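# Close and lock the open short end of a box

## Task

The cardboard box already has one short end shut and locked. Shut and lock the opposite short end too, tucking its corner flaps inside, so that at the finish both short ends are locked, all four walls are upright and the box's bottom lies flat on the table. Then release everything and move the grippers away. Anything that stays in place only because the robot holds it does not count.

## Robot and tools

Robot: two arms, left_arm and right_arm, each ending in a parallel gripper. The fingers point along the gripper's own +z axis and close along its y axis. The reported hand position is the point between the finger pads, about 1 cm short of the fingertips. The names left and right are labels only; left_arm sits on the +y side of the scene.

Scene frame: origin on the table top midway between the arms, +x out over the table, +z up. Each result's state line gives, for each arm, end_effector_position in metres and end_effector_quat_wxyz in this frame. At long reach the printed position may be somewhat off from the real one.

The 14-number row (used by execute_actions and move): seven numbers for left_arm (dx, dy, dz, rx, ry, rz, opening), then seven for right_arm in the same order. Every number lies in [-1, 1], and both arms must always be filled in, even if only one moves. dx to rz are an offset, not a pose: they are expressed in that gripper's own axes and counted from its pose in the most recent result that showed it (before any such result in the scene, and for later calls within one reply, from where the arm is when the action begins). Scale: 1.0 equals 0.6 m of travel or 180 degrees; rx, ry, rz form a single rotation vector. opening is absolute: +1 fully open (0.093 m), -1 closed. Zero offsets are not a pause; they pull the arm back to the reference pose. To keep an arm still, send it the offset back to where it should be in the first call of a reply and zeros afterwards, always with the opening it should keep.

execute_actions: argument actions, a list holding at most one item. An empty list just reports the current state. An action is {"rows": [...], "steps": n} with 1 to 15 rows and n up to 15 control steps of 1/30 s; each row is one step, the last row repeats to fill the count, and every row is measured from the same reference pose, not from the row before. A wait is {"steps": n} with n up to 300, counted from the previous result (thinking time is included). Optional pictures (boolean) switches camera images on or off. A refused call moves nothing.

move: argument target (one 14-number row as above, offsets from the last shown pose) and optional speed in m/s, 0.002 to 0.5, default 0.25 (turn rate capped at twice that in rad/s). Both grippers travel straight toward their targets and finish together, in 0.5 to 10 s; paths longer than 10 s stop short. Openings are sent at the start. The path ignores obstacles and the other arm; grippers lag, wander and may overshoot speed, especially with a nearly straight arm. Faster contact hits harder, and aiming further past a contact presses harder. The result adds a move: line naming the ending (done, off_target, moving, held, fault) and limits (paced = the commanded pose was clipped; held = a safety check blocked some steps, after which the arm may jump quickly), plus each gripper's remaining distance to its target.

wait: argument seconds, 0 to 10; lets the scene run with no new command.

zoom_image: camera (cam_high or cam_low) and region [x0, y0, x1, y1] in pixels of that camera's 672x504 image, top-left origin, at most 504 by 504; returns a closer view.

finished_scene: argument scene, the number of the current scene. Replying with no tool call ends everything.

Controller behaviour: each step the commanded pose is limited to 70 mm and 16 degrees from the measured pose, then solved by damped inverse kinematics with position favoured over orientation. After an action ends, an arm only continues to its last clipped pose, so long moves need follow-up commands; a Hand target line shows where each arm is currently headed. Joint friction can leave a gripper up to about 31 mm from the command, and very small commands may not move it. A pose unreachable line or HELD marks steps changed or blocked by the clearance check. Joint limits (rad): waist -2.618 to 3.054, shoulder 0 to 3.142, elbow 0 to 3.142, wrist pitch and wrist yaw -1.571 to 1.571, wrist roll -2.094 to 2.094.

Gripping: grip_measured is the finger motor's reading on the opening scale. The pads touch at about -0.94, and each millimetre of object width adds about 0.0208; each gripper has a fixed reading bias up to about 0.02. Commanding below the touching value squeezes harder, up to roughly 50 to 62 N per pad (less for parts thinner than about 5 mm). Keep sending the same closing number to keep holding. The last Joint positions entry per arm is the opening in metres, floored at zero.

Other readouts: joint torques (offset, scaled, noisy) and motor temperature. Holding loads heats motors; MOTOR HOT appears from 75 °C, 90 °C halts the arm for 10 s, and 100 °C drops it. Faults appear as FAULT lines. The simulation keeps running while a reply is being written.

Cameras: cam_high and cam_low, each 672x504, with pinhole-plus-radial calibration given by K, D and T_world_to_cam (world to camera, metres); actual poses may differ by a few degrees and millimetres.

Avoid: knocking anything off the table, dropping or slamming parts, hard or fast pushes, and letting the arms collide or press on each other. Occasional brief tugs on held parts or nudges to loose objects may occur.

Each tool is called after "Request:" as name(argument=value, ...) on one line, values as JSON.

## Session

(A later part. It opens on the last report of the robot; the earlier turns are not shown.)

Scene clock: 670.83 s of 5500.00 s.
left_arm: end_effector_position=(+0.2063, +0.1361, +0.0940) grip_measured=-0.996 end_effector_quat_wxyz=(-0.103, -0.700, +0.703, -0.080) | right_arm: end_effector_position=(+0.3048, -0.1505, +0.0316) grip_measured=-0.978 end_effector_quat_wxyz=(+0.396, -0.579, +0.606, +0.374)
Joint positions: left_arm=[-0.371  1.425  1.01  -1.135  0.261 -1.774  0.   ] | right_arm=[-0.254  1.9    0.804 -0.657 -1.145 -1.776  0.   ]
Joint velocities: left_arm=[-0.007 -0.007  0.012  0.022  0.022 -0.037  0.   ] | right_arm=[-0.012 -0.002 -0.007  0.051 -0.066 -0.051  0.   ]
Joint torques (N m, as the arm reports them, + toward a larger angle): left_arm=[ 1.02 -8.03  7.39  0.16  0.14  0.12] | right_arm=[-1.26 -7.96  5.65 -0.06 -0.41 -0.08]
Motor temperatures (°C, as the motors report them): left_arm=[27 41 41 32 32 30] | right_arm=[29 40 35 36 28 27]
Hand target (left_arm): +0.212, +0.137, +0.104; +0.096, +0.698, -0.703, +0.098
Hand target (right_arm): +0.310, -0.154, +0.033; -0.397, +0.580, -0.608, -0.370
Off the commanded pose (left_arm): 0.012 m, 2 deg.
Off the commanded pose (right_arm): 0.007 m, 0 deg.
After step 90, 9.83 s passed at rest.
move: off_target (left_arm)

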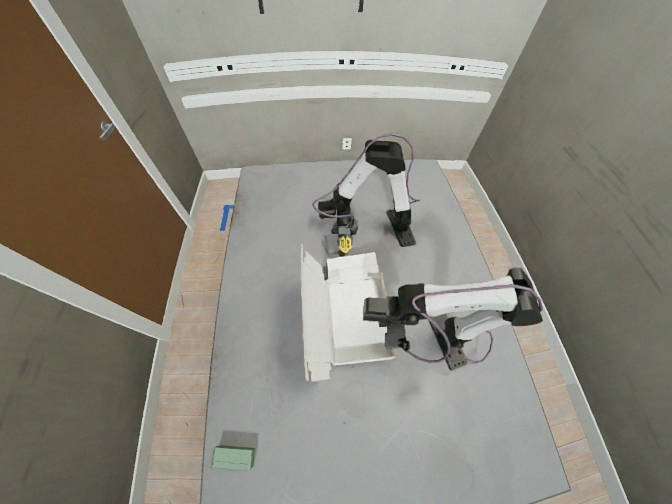

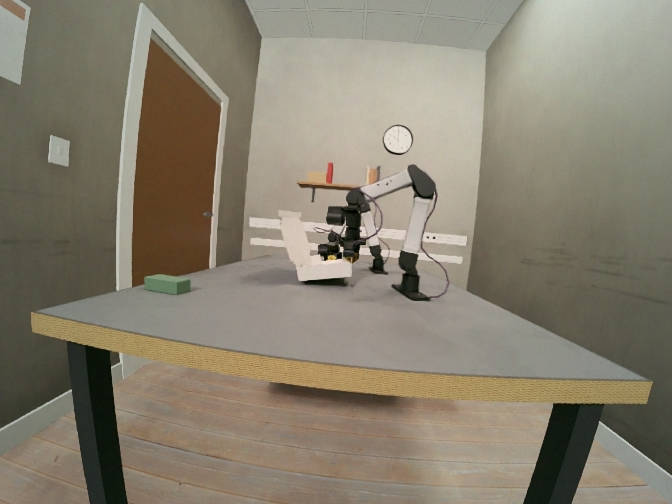

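Request:
move(target=[0,0,0,0,0,0,-1, 0.035,0.15,0.0,0,0,0,-1], speed=0.1)

Request:
move(target=[0,0,0,0,0,0,-1, -0.035,0,0.1,0,0,0,-1], speed=0.04)

Request:
zoom_image(camera="cam_high", region=[290,210,410,320])

Scene clock: 682.90 s of 5500.00 s.
left_arm: end_effector_position=(+0.2061, +0.1360, +0.0941) grip_measured=-0.996 end_effector_quat_wxyz=(-0.104, -0.699, +0.703, -0.080) | right_arm: end_effector_position=(+0.2177, -0.1525, +0.0122) grip_measured=-0.978 end_effector_quat_wxyz=(+0.394, -0.574, +0.606, +0.384)
Joint positions: left_arm=[-0.371  1.425  1.01  -1.136  0.262 -1.773  0.   ] | right_arm=[-0.336  1.813  0.49  -0.637 -1.13  -1.98   0.   ]
Joint velocities: left_arm=[-0.017 -0.007 -0.002 -0.037  0.095 -0.007  0.   ] | right_arm=[-0.002 -0.012 -0.017 -0.125 -0.037  0.007  0.   ]
Joint torques (N m, as the arm reports them, + toward a larger angle): left_arm=[ 0.28 -5.88  5.71  0.2   0.04  0.04] | right_arm=[-1.52 -7.17  1.14 -0.15 -0.33 -0.08]
Motor temperatures (°C, as the motors report them): left_arm=[27 41 43 31 32 30] | right_arm=[28 40 36 36 28 27]
Hand target (left_arm): +0.206, +0.136, +0.094; +0.103, +0.700, -0.703, +0.080
Hand target (right_arm): +0.215, -0.155, +0.010; -0.395, +0.579, -0.606, -0.375
Off the commanded pose (left_arm): 0.000 m, 0 deg.
Off the commanded pose (right_arm): 0.004 m, 1 deg.
After step 90, 7.70 s passed at rest.
move: done

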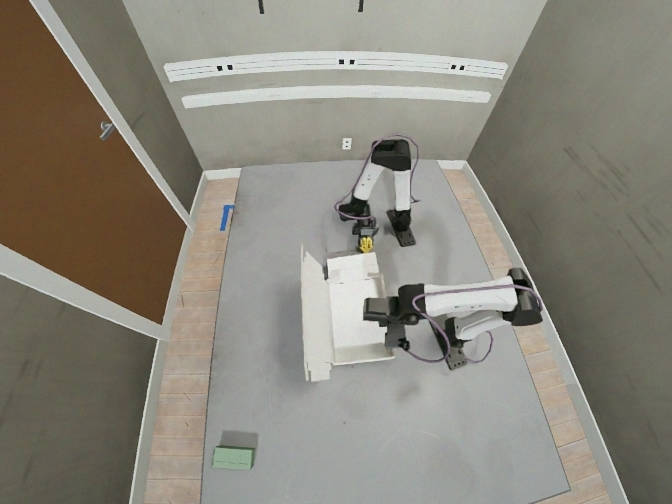

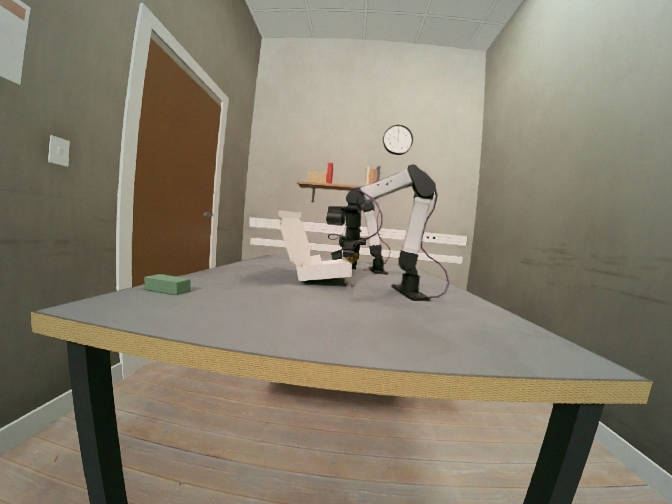

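Scene clock: 684.97 s of 5500.00 s.
left_arm: end_effector_position=(+0.2061, +0.1360, +0.0941) grip_measured=-0.996 end_effector_quat_wxyz=(-0.104, -0.699, +0.703, -0.080) | right_arm: end_effector_position=(+0.2234, -0.0905, +0.0131) grip_measured=-0.978 end_effector_quat_wxyz=(+0.401, -0.570, +0.598, +0.396)
Joint positions: left_arm=[-0.371  1.425  1.01  -1.136  0.262 -1.773  0.   ] | right_arm=[ 0.008  1.693  0.281  0.226 -1.166 -1.14   0.   ]
Joint velocities: left_arm=[-0.002 -0.007  0.002 -0.037  0.007 -0.022  0.   ] | right_arm=[-0.012  0.007 -0.032 -0.007 -0.007  0.051  0.   ]
Joint torques (N m, as the arm reports them, + toward a larger angle): left_arm=[ 0.33 -5.8   5.97  0.2   0.03  0.02] | right_arm=[ 1.15 -6.2   1.83  1.3  -0.14  0.12]
Motor temperatures (°C, as the motors report them): left_arm=[27 41 43 31 31 30] | right_arm=[28 40 36 36 28 27]
Hand target (left_arm): +0.206, +0.136, +0.094; +0.104, +0.699, -0.703, +0.080
Hand target (right_arm): +0.220, -0.090, +0.008; -0.394, +0.574, -0.605, -0.385
Off the commanded pose (left_arm): 0.000 m, 0 deg.
Off the commanded pose (right_arm): 0.006 m, 2 deg.
move: done

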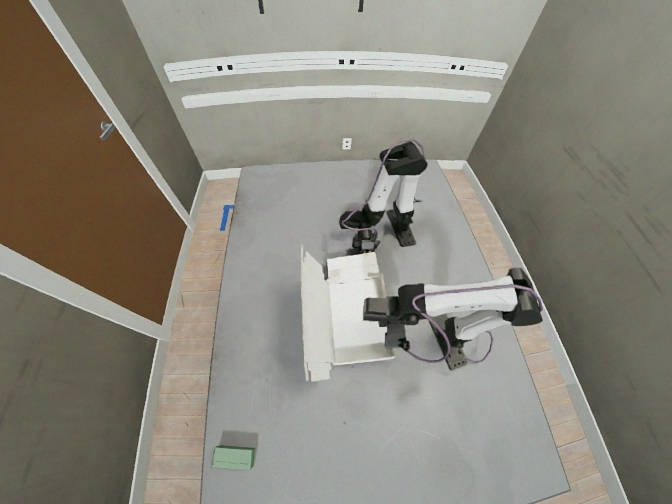

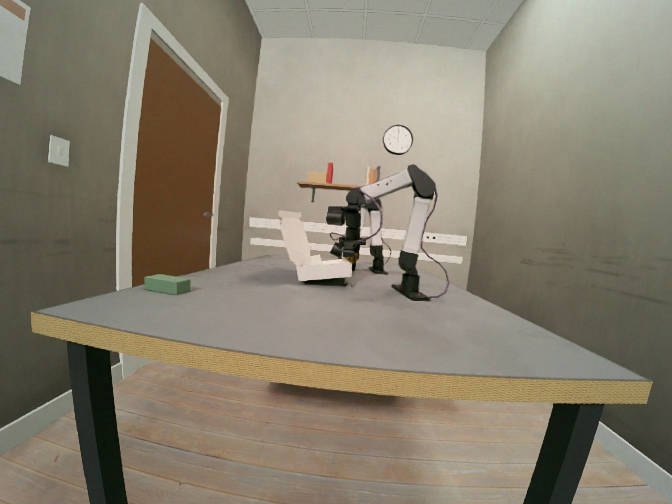

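Region (290, 210, 410, 320) of cam_high's 672x504 image, scaled by 4.200, with more detail than that image has; it fills the top 462 rows of this view, and the rest is white.

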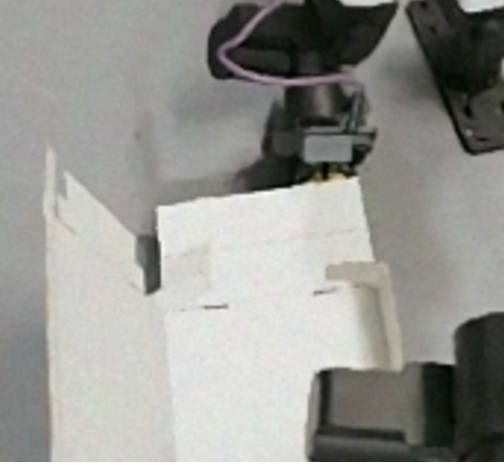

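Request:
move(target=[0,0,0.1,0.011,-0.075,0,-1, -0.03,-0.11,-0.01,0,0,0,-1], speed=0.04)

Request:
zoom_image(camera="cam_high", region=[290,210,410,320])

Request:
zoom_image(camera="cam_low", region=[270,200,390,300])

Scene clock: 700.30 s of 5500.00 s.
left_arm: end_effector_position=(+0.2147, +0.1170, +0.0471) grip_measured=-0.997 end_effector_quat_wxyz=(-0.008, -0.715, +0.698, -0.037) | right_arm: end_effector_position=(+0.2805, -0.0901, +0.0283) grip_measured=-0.978 end_effector_quat_wxyz=(+0.393, -0.572, +0.601, +0.397)
Joint positions: left_arm=[-0.585  1.503  0.906 -0.909  0.04  -2.015  0.   ] | right_arm=[-0.019  1.778  0.56  -0.061 -1.167 -1.226  0.   ]
Joint velocities: left_arm=[ 0.002  0.002  0.007 -0.051  0.007  0.022  0.   ] | right_arm=[ 0.002  0.017 -0.007  0.037  0.066 -0.007  0.   ]
Joint torques (N m, as the arm reports them, + toward a larger angle): left_arm=[-1.04 -4.51  3.97  0.2  -0.31  0.1 ] | right_arm=[-1.32 -6.44  6.12  0.91 -0.53 -0.04]
Motor temperatures (°C, as the motors report them): left_arm=[27 40 42 31 31 30] | right_arm=[28 38 36 36 28 27]
Hand target (left_arm): +0.204, +0.120, +0.037; +0.009, +0.706, -0.708, +0.011
Hand target (right_arm): +0.289, -0.091, +0.032; -0.402, +0.570, -0.598, -0.395
Off the commanded pose (left_arm): 0.016 m, 4 deg.
Off the commanded pose (right_arm): 0.010 m, 1 deg.
After step 90, 9.10 s passed at rest.
move: off_target (left_arm)

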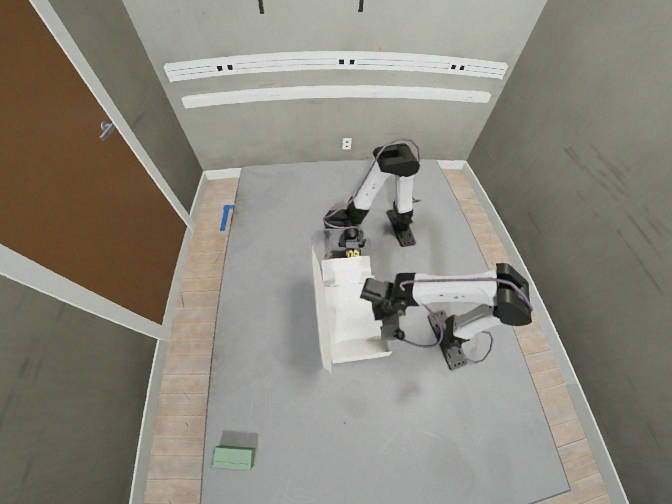

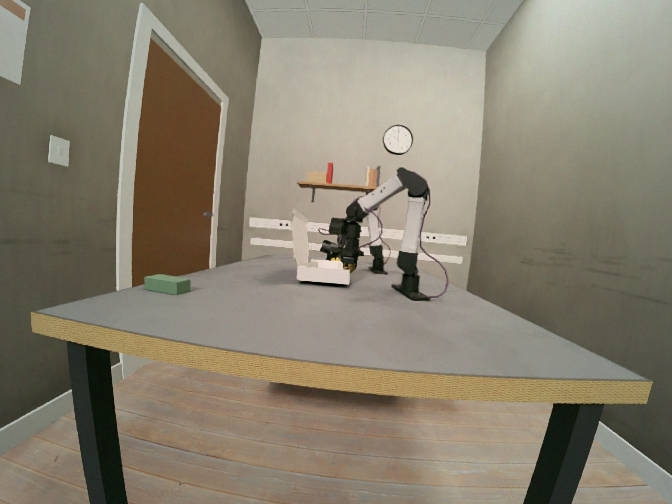

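Region (290, 210, 410, 320) of cam_high's 672x504 image, scaled by 4.200, with more detail than that image has; it fills the top 462 rows of this view, and the rest is white.

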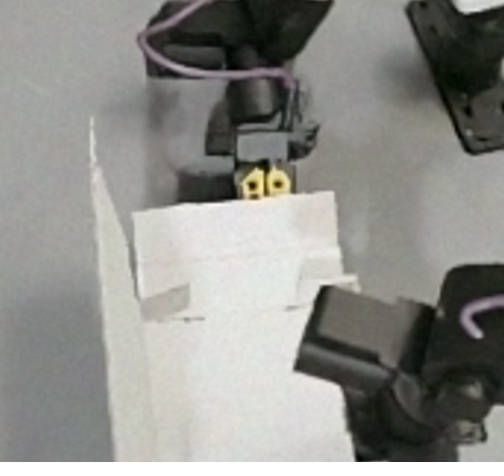

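Region (270, 200, 390, 300) of cam_low's 672x504 image, scaled by 4.200, with more detail than that image has.

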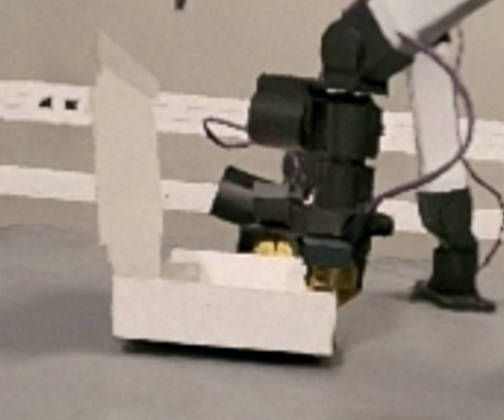

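Request:
move(target=[0,0,0.025,0,0,0,-1, -0.075,0,0.015,0,0,0,-1], speed=0.03)

Request:
zoom_image(camera="cam_high", region=[290,210,410,320])

Request:
zoom_image(camera="cam_low", region=[270,200,390,300])

Scene clock: 711.50 s of 5500.00 s.
left_arm: end_effector_position=(+0.2162, +0.1151, +0.0426) grip_measured=-0.997 end_effector_quat_wxyz=(-0.008, -0.716, +0.696, -0.046) | right_arm: end_effector_position=(+0.2806, -0.0737, +0.0511) grip_measured=-0.978 end_effector_quat_wxyz=(+0.373, -0.562, +0.626, +0.391)
Joint positions: left_arm=[-0.585  1.503  0.885 -0.872  0.046 -2.02   0.   ] | right_arm=[ 0.062  1.643  0.56  -0.056 -1.094 -1.015  0.   ]
Joint velocities: left_arm=[-0.017 -0.017 -0.022 -0.022  0.022 -0.022  0.   ] | right_arm=[-0.022  0.002 -0.007 -0.007  0.037  0.066  0.   ]
Joint torques (N m, as the arm reports them, + toward a larger angle): left_arm=[ 0.   -3.82  4.45  0.55 -0.21  0.11] | right_arm=[ 1.56 -8.92  5.5   1.55 -0.71  0.08]
Motor temperatures (°C, as the motors report them): left_arm=[27 40 42 31 31 30] | right_arm=[28 38 36 36 28 27]
Hand target (left_arm): +0.215, +0.116, +0.033; +0.008, +0.715, -0.698, +0.037
Hand target (right_arm): +0.281, -0.066, +0.066; +0.392, -0.572, +0.601, +0.397
Off the commanded pose (left_arm): 0.010 m, 1 deg.
Off the commanded pose (right_arm): 0.018 m, 4 deg.
After step 90, 6.33 s passed at rest.
move: off_target (right_arm)

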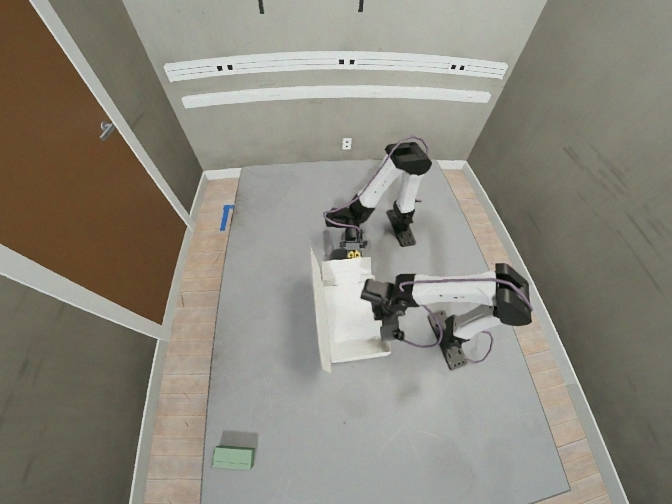

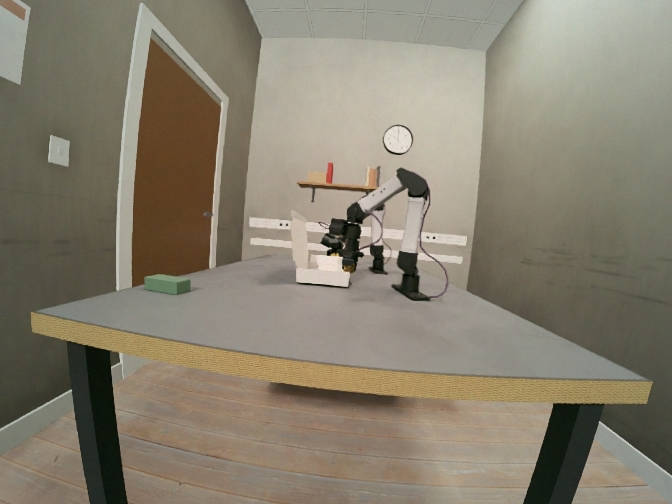

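Region (290, 210, 410, 320) of cam_high's 672x504 image, scaled by 4.200, with more detail than that image has; it fills the top 462 rows of this view, and the rest is white.

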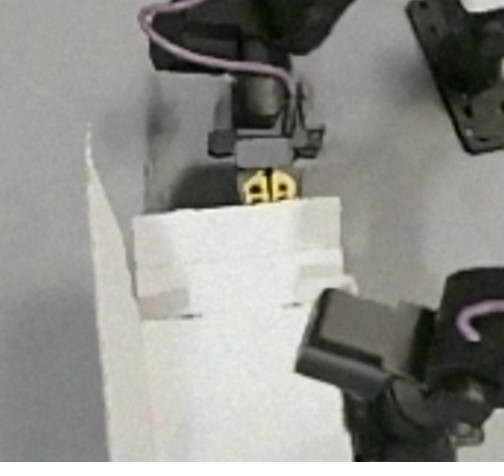

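Region (270, 200, 390, 300) of cam_low's 672x504 image, scaled by 4.200, with more detail than that image has.

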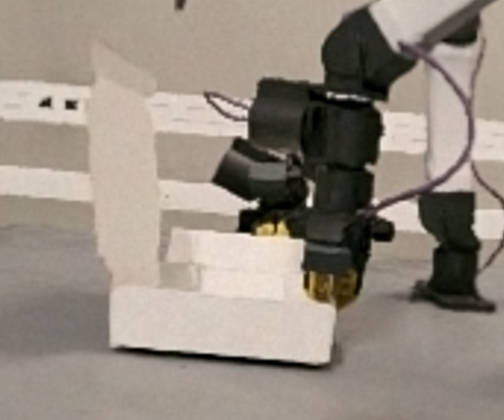

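Request:
move(target=[0,0,0.025,0,0,0,-1, -0.07,0,0.03,0,-0.08,0,-1], speed=0.03)

Request:
zoom_image(camera="cam_high", region=[290,210,410,320])

Request:
zoom_image(camera="cam_low", region=[270,200,390,300])

Scene clock: 726.33 s of 5500.00 s.
left_arm: end_effector_position=(+0.2222, +0.1155, +0.0412) grip_measured=-0.997 end_effector_quat_wxyz=(+0.004, -0.727, +0.685, -0.055) | right_arm: end_effector_position=(+0.2904, -0.0483, +0.0716) grip_measured=-0.978 end_effector_quat_wxyz=(+0.433, -0.496, +0.606, +0.446)
Joint positions: left_arm=[-0.585  1.503  0.878 -0.839  0.03  -2.051  0.   ] | right_arm=[ 0.123  1.724  0.415  0.682 -1.172 -0.473  0.   ]
Joint velocities: left_arm=[ 0.012 -0.007  0.002  0.051  0.007  0.022  0.   ] | right_arm=[ 0.002  0.027 -0.032  0.095  0.007  0.066  0.   ]
Joint torques (N m, as the arm reports them, + toward a larger angle): left_arm=[ 0.03 -3.99  3.48  0.62  0.07  0.33] | right_arm=[ 1.76 -6.68  4.03  2.48 -0.63  0.07]
Motor temperatures (°C, as the motors report them): left_arm=[27 39 41 31 31 30] | right_arm=[28 39 36 38 28 27]
Hand target (left_arm): +0.216, +0.114, +0.028; +0.008, +0.716, -0.696, +0.046
Hand target (right_arm): +0.284, -0.041, +0.082; +0.444, -0.512, +0.574, +0.459
Off the commanded pose (left_arm): 0.015 m, 2 deg.
Off the commanded pose (right_arm): 0.014 m, 5 deg.
After step 90, 7.40 s passed at rest.
move: off_target (left_arm, right_arm)

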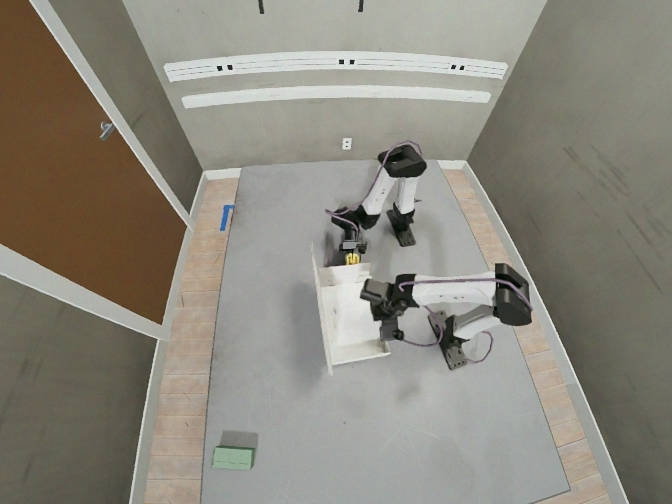

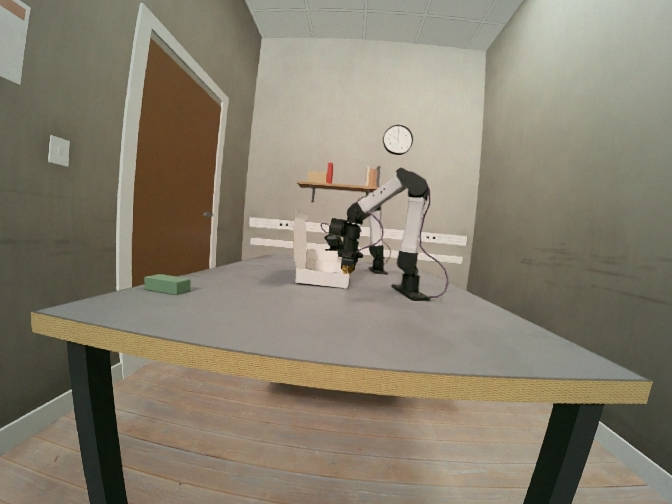

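Region (290, 210, 410, 320) of cam_high's 672x504 image, scaled by 4.200, with more detail than that image has; it fills the top 462 rows of this view, and the rest is white.

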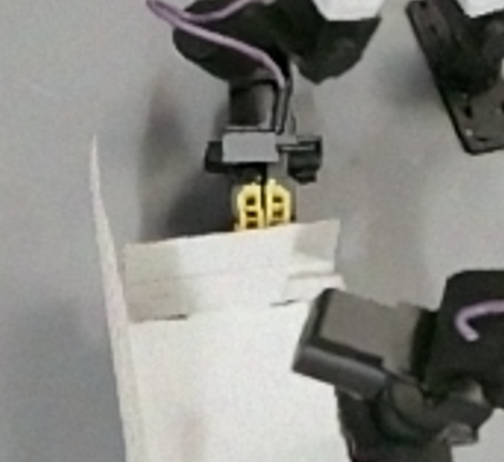

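Region (270, 200, 390, 300) of cam_low's 672x504 image, scaled by 4.200, with more detail than that image has.

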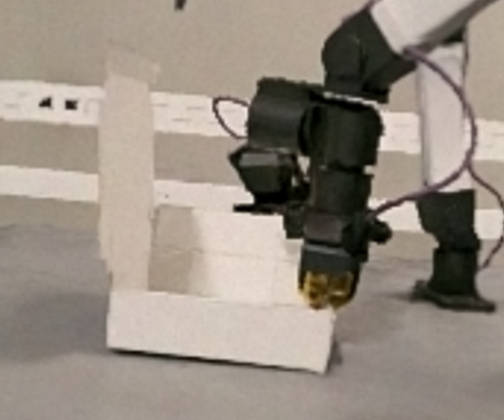

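Request:
move(target=[0,0,0.025,-0.03,-0.02,0.04,-1, -0.02,0,0.07,0,0,0,-1], speed=0.03)

Request:
zoom_image(camera="cam_high", region=[290,210,410,320])

Request:
zoom_image(camera="cam_low", region=[270,200,390,300])

Scene clock: 739.97 s of 5500.00 s.
left_arm: end_effector_position=(+0.2255, +0.1227, +0.0380) grip_measured=-0.997 end_effector_quat_wxyz=(+0.012, -0.713, +0.701, -0.007) | right_arm: end_effector_position=(+0.2913, -0.0216, +0.0651) grip_measured=-0.978 end_effector_quat_wxyz=(+0.421, -0.479, +0.629, +0.444)
Joint positions: left_arm=[-0.585  1.585  0.949 -0.913 -0.018 -2.006  0.   ] | right_arm=[ 0.236  1.776  0.413  0.838 -1.045 -0.304  0.   ]
Joint velocities: left_arm=[ 0.002 -0.002  0.002  0.007 -0.022 -0.007  0.   ] | right_arm=[-0.002 -0.002 -0.007 -0.007  0.051 -0.066  0.   ]
Joint torques (N m, as the arm reports them, + toward a larger angle): left_arm=[-0.95 -2.68  5.38  0.4   0.15  0.7 ] | right_arm=[ 3.75 -5.94  7.09  2.41 -0.18  0.05]
Motor temperatures (°C, as the motors report them): left_arm=[27 38 40 31 31 30] | right_arm=[28 38 36 41 28 27]
Hand target (left_arm): +0.223, +0.115, +0.027; +0.004, +0.684, -0.730, +0.000
Hand target (right_arm): +0.294, -0.006, +0.075; +0.433, -0.496, +0.606, +0.447
Off the commanded pose (left_arm): 0.014 m, 5 deg.
Off the commanded pose (right_arm): 0.019 m, 4 deg.
After step 90, 7.53 s passed at rest.
move: off_target (left_arm, right_arm)

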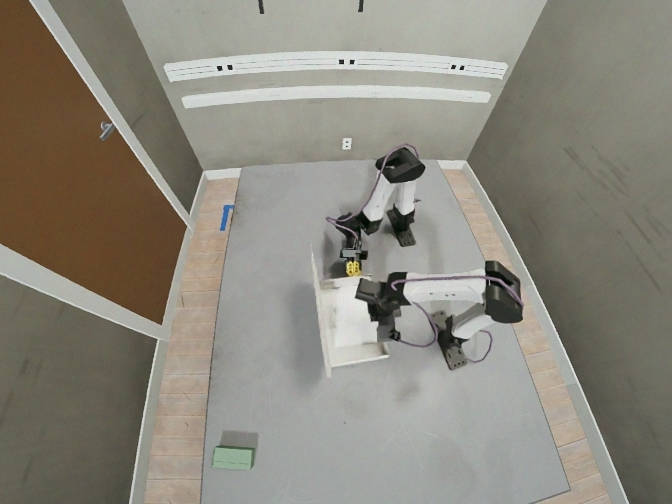

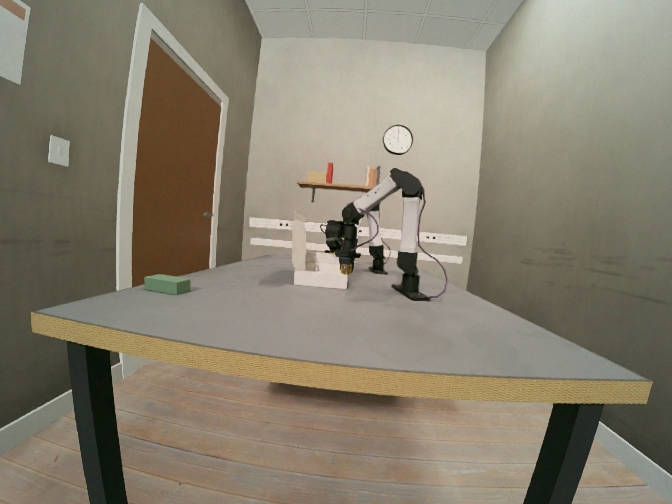

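Region (290, 210, 410, 320) of cam_high's 672x504 image, scaled by 4.200, with more detail than that image has; it fills the top 462 rows of this view, and the rest is white.

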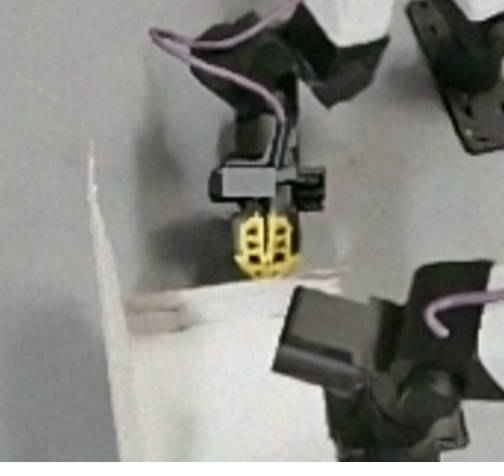

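Region (270, 200, 390, 300) of cam_low's 672x504 image, scaled by 4.200, with more detail than that image has.

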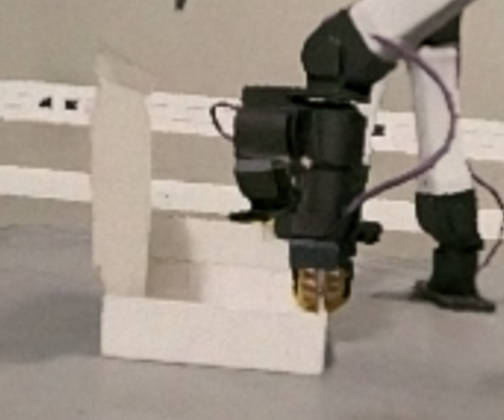

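Request:
move(target=[0,0,0.02,0,0,0.04,-1, -0.055,0,0.07,0,0,0,-1], speed=0.03)

Request:
zoom_image(camera="cam_high", region=[290,220,410,330])

Request:
zoom_image(camera="cam_low", region=[270,200,390,300])

Scene clock: 753.07 s of 5500.00 s.
left_arm: end_effector_position=(+0.2321, +0.1428, +0.0383) grip_measured=-0.997 end_effector_quat_wxyz=(+0.047, -0.712, +0.701, +0.010) | right_arm: end_effector_position=(+0.3044, +0.0032, +0.0662) grip_measured=-0.978 end_effector_quat_wxyz=(+0.410, -0.456, +0.665, +0.427)
Joint positions: left_arm=[-0.554  1.584  0.946 -0.916 -0.094 -1.973  0.   ] | right_arm=[ 0.331  1.777  0.478  0.8   -0.893 -0.196  0.   ]
Joint velocities: left_arm=[-0.037  0.007 -0.017 -0.022  0.037 -0.081  0.   ] | right_arm=[-0.017  0.002  0.002 -0.037 -0.007  0.081  0.   ]
Joint torques (N m, as the arm reports them, + toward a larger angle): left_arm=[-2.01 -5.77  3.36  0.54  0.69  0.94] | right_arm=[ 4.66 -8.46  8.03  2.35 -0.37  0.11]
Motor temperatures (°C, as the motors report them): left_arm=[27 38 41 31 31 31] | right_arm=[28 38 37 42 28 27]
Hand target (left_arm): +0.225, +0.124, +0.027; -0.014, +0.668, -0.744, +0.005
Hand target (right_arm): +0.300, +0.024, +0.086; +0.420, -0.479, +0.629, +0.445
Off the commanded pose (left_arm): 0.024 m, 8 deg.
Off the commanded pose (right_arm): 0.031 m, 5 deg.
After step 90, 7.77 s passed at rest.
move: off_target (left_arm, right_arm)

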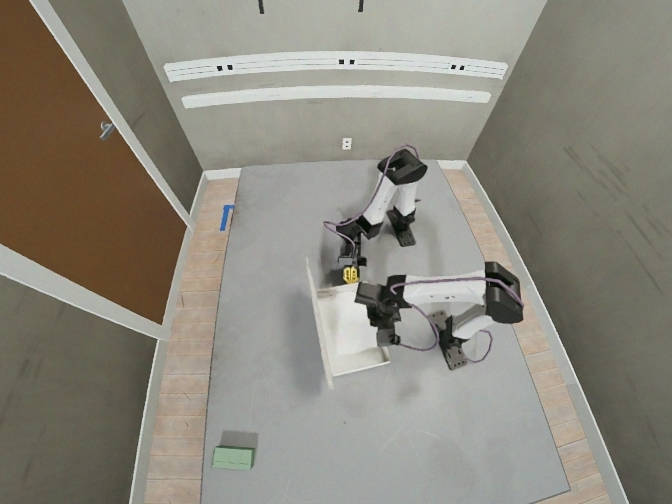

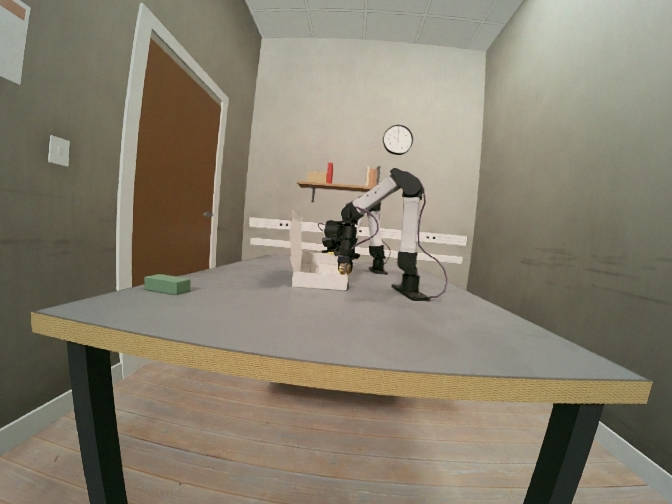

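Region (290, 220, 410, 330) of cam_high's 672x504 image, scaled by 4.200, with more detail than that image has; it fills the top 462 rows of this view, and the rest is white.

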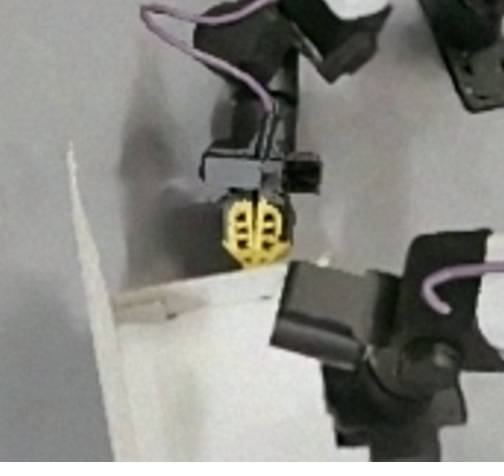

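Region (270, 200, 390, 300) of cam_low's 672x504 image, scaled by 4.200, with more detail than that image has.

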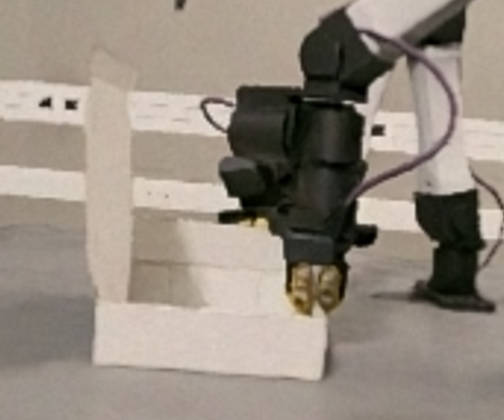

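Request:
move(target=[0,0,0.02,0,0.02,0.04,-1, -0.075,0,-0.02,0,0,0,-1], speed=0.03)

Request:
zoom_image(camera="cam_high", region=[290,220,410,330])

Request:
zoom_image(camera="cam_low", region=[270,200,390,300])

Scene clock: 770.37 s of 5500.00 s.
left_arm: end_effector_position=(+0.2388, +0.1506, +0.0380) grip_measured=-0.996 end_effector_quat_wxyz=(+0.046, -0.690, +0.723, +0.004) | right_arm: end_effector_position=(+0.3017, -0.0007, +0.0865) grip_measured=-0.978 end_effector_quat_wxyz=(+0.375, -0.444, +0.693, +0.427)
Joint positions: left_arm=[-0.512  1.584  0.945 -0.898 -0.087 -1.868  0.   ] | right_arm=[ 0.328  1.626  0.533  0.501 -0.883 -0.198  0.   ]
Joint velocities: left_arm=[ 0.007 -0.002 -0.012 -0.066 -0.022 -0.037  0.   ] | right_arm=[-0.012  0.002  0.012  0.022  0.051 -0.007  0.   ]
Joint torques (N m, as the arm reports them, + toward a larger angle): left_arm=[ 0.33 -7.34  2.33  0.62  0.37  0.6 ] | right_arm=[-1.06 -9.51  8.15  2.29 -0.37 -0.12]
Motor temperatures (°C, as the motors report them): left_arm=[27 38 40 31 31 32] | right_arm=[29 39 39 43 28 27]
Hand target (left_arm): +0.232, +0.144, +0.027; -0.025, +0.667, -0.745, +0.008
Hand target (right_arm): +0.312, +0.003, +0.111; +0.410, -0.456, +0.665, +0.426
Off the commanded pose (left_arm): 0.015 m, 5 deg.
Off the commanded pose (right_arm): 0.028 m, 5 deg.
After step 90, 11.70 s passed at rest.
move: off_target (left_arm, right_arm)

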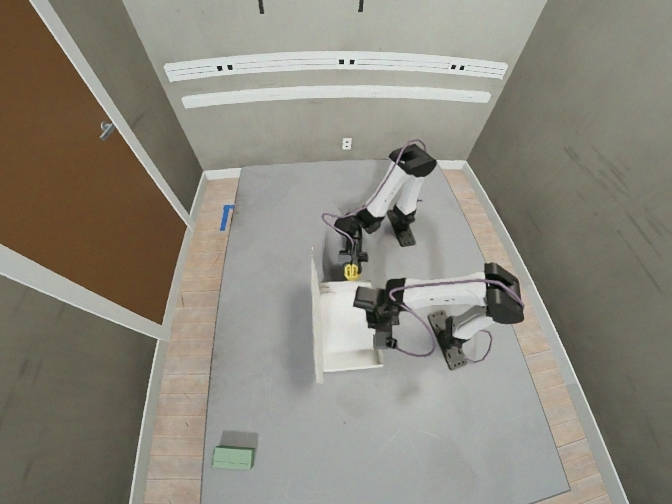

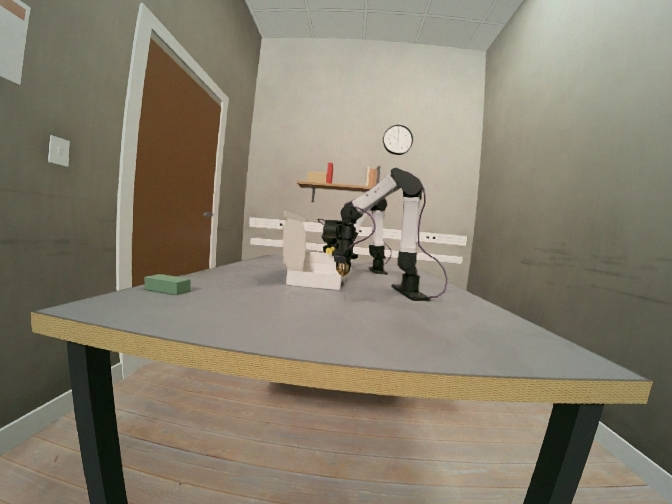

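Region (290, 220, 410, 330) of cam_high's 672x504 image, scaled by 4.200, with more detail than that image has; it fills the top 462 rows of this view, and the rest is white.

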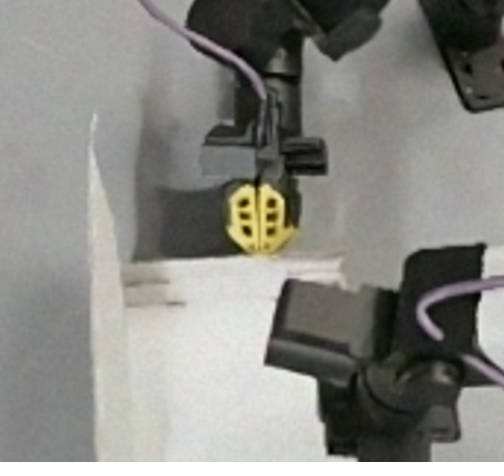

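Region (270, 200, 390, 300) of cam_low's 672x504 image, scaled by 4.200, with more detail than that image has.

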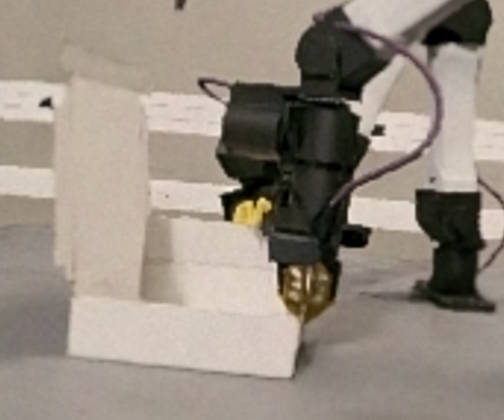

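Box square, tip near top edge. Push forward.

Request:
move(target=[0.02,0,0.02,0,0,0.03,-1, -0.02,0,0.08,0,0,0,-1], speed=0.03)

Request:
zoom_image(camera="cam_high", region=[290,220,410,330])

Request:
zoom_image(camera="cam_low", region=[270,200,390,300])

Scene clock: 777.87 s of 5500.00 s.
left_arm: end_effector_position=(+0.2414, +0.1490, +0.0384) grip_measured=-0.996 end_effector_quat_wxyz=(+0.057, -0.681, +0.730, +0.003) | right_arm: end_effector_position=(+0.3092, +0.0396, +0.0808) grip_measured=-0.978 end_effector_quat_wxyz=(+0.372, -0.443, +0.694, +0.428)
Joint positions: left_arm=[-0.525  1.584  0.945 -0.886 -0.105 -1.858  0.   ] | right_arm=[ 0.442  1.744  0.616  0.599 -0.788 -0.106  0.   ]
Joint velocities: left_arm=[-0.017 -0.002 -0.012  0.051  0.037 -0.037  0.   ] | right_arm=[-0.022  0.002  0.032 -0.066  0.022 -0.051  0.   ]
Joint torques (N m, as the arm reports them, + toward a larger angle): left_arm=[-1.52 -3.81  4.2   0.54 -0.01  0.45] | right_arm=[ 1.31 -6.87  7.2   2.26 -0.05  0.06]
Motor temperatures (°C, as the motors report them): left_arm=[27 39 39 31 31 31] | right_arm=[28 40 39 43 28 27]
Hand target (left_arm): +0.238, +0.140, +0.026; -0.046, +0.655, -0.754, -0.006
Hand target (right_arm): +0.312, +0.047, +0.081; +0.375, -0.444, +0.692, +0.428
Off the commanded pose (left_arm): 0.016 m, 4 deg.
Off the commanded pose (right_arm): 0.008 m, 0 deg.
After step 90, 2.53 s passed at rest.
move: off_target (left_arm)

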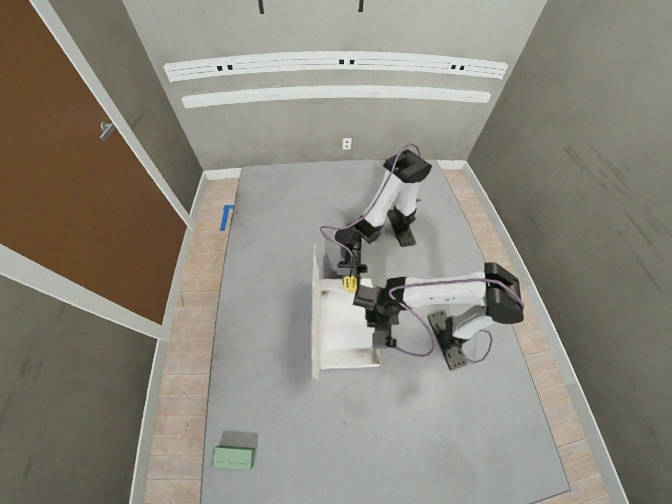

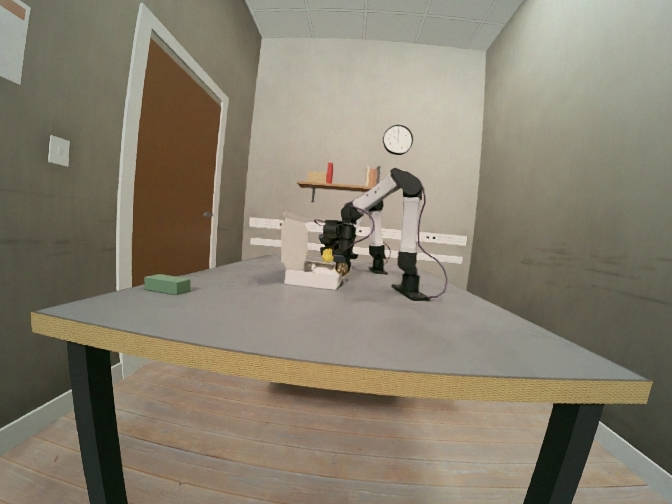

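Region (290, 220, 410, 330) of cam_high's 672x504 image, scaled by 4.200, with more detail than that image has; it fills the top 462 rows of this view, and the rest is white.

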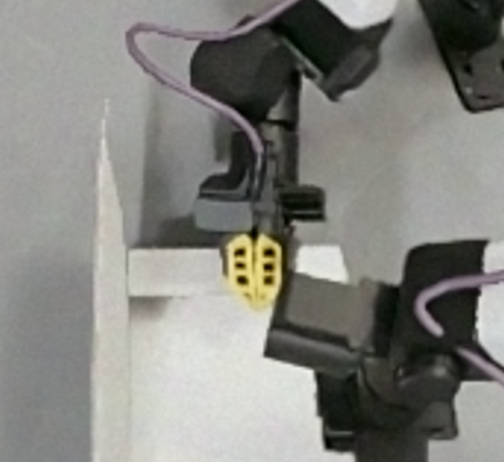

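Region (270, 200, 390, 300) of cam_low's 672x504 image, scaled by 4.200, with more detail than that image has.

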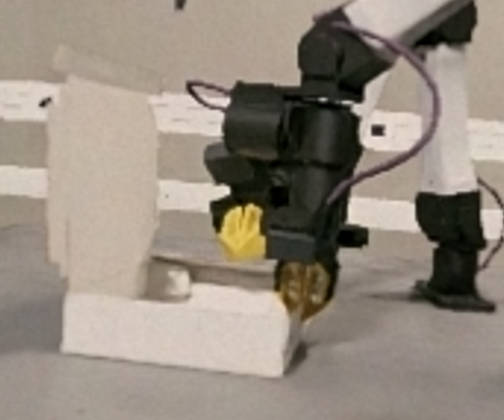

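Request:
move(target=[0,0,0.02,0,0,0,-1, 0.02,-0.045,0,0,0.17,0,-1], speed=0.04)

Request:
zoom_image(camera="cam_high", region=[290,220,410,330])

Request:
zoom_image(camera="cam_low", region=[270,200,390,300])

Scene clock: 796.53 s of 5500.00 s.
left_arm: end_effector_position=(+0.2419, +0.1488, +0.0385) grip_measured=-0.996 end_effector_quat_wxyz=(+0.058, -0.682, +0.729, +0.002) | right_arm: end_effector_position=(+0.3313, +0.0260, +0.0637) grip_measured=-0.978 end_effector_quat_wxyz=(+0.183, -0.531, +0.772, +0.297)
Joint positions: left_arm=[-0.526  1.584  0.945 -0.884 -0.105 -1.861  0.   ] | right_arm=[ 0.442  1.847  1.164 -0.488 -0.607 -0.516  0.   ]
Joint velocities: left_arm=[ 0.002 -0.007  0.002 -0.022 -0.066  0.051  0.   ] | right_arm=[ 0.002  0.002  0.002 -0.066 -0.022 -0.066  0.   ]
Joint torques (N m, as the arm reports them, + toward a larger angle): left_arm=[ 0.52 -5.39  3.46  0.58 -0.22  0.1 ] | right_arm=[ 0.92 -9.57  8.34  1.21 -0.21 -0.1 ]
Motor temperatures (°C, as the motors report them): left_arm=[27 39 39 31 31 31] | right_arm=[28 40 40 43 28 27]
Hand target (left_arm): +0.242, +0.150, +0.027; -0.057, +0.681, -0.730, -0.003
Hand target (right_arm): +0.331, +0.030, +0.063; +0.178, -0.539, +0.769, +0.293
Off the commanded pose (left_arm): 0.012 m, 0 deg.
Off the commanded pose (right_arm): 0.004 m, 1 deg.
After step 90, 8.77 s passed at rest.
move: off_target (left_arm)

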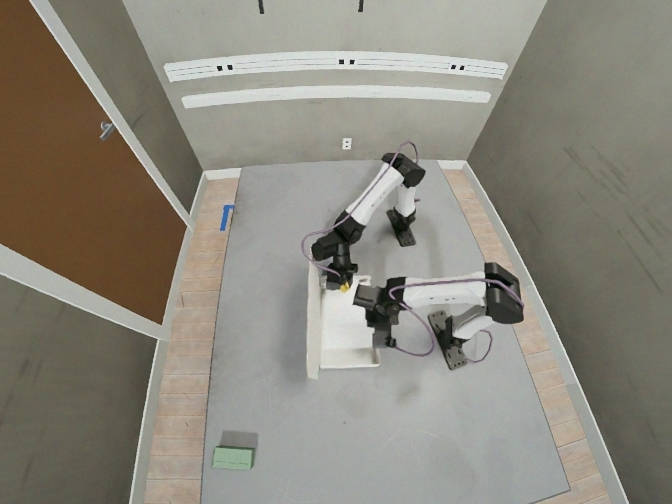

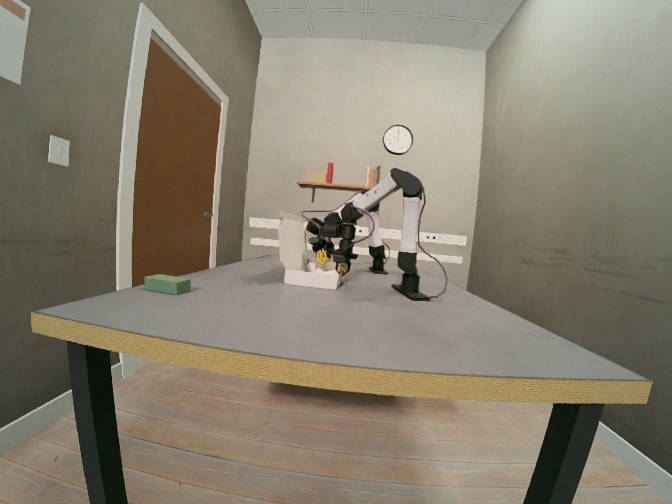

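Region (290, 220, 410, 330) of cam_high's 672x504 image, scaled by 4.200, with more detail than that image has; it fills the top 462 rows of this view, and the rest is white.

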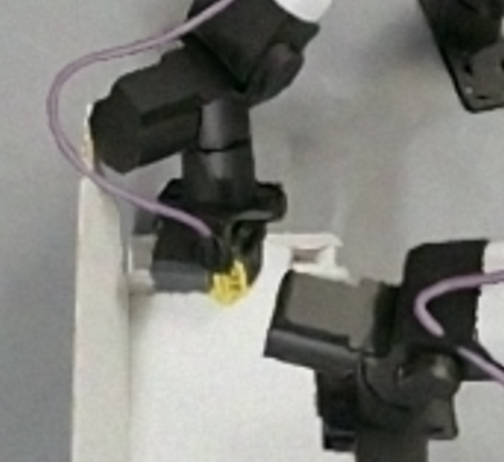

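Region (270, 200, 390, 300) of cam_low's 672x504 image, scaled by 4.200, with more detail than that image has.

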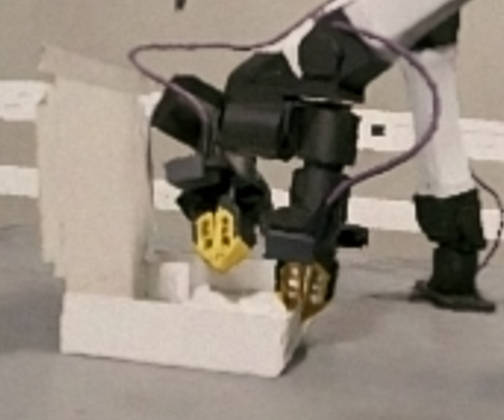

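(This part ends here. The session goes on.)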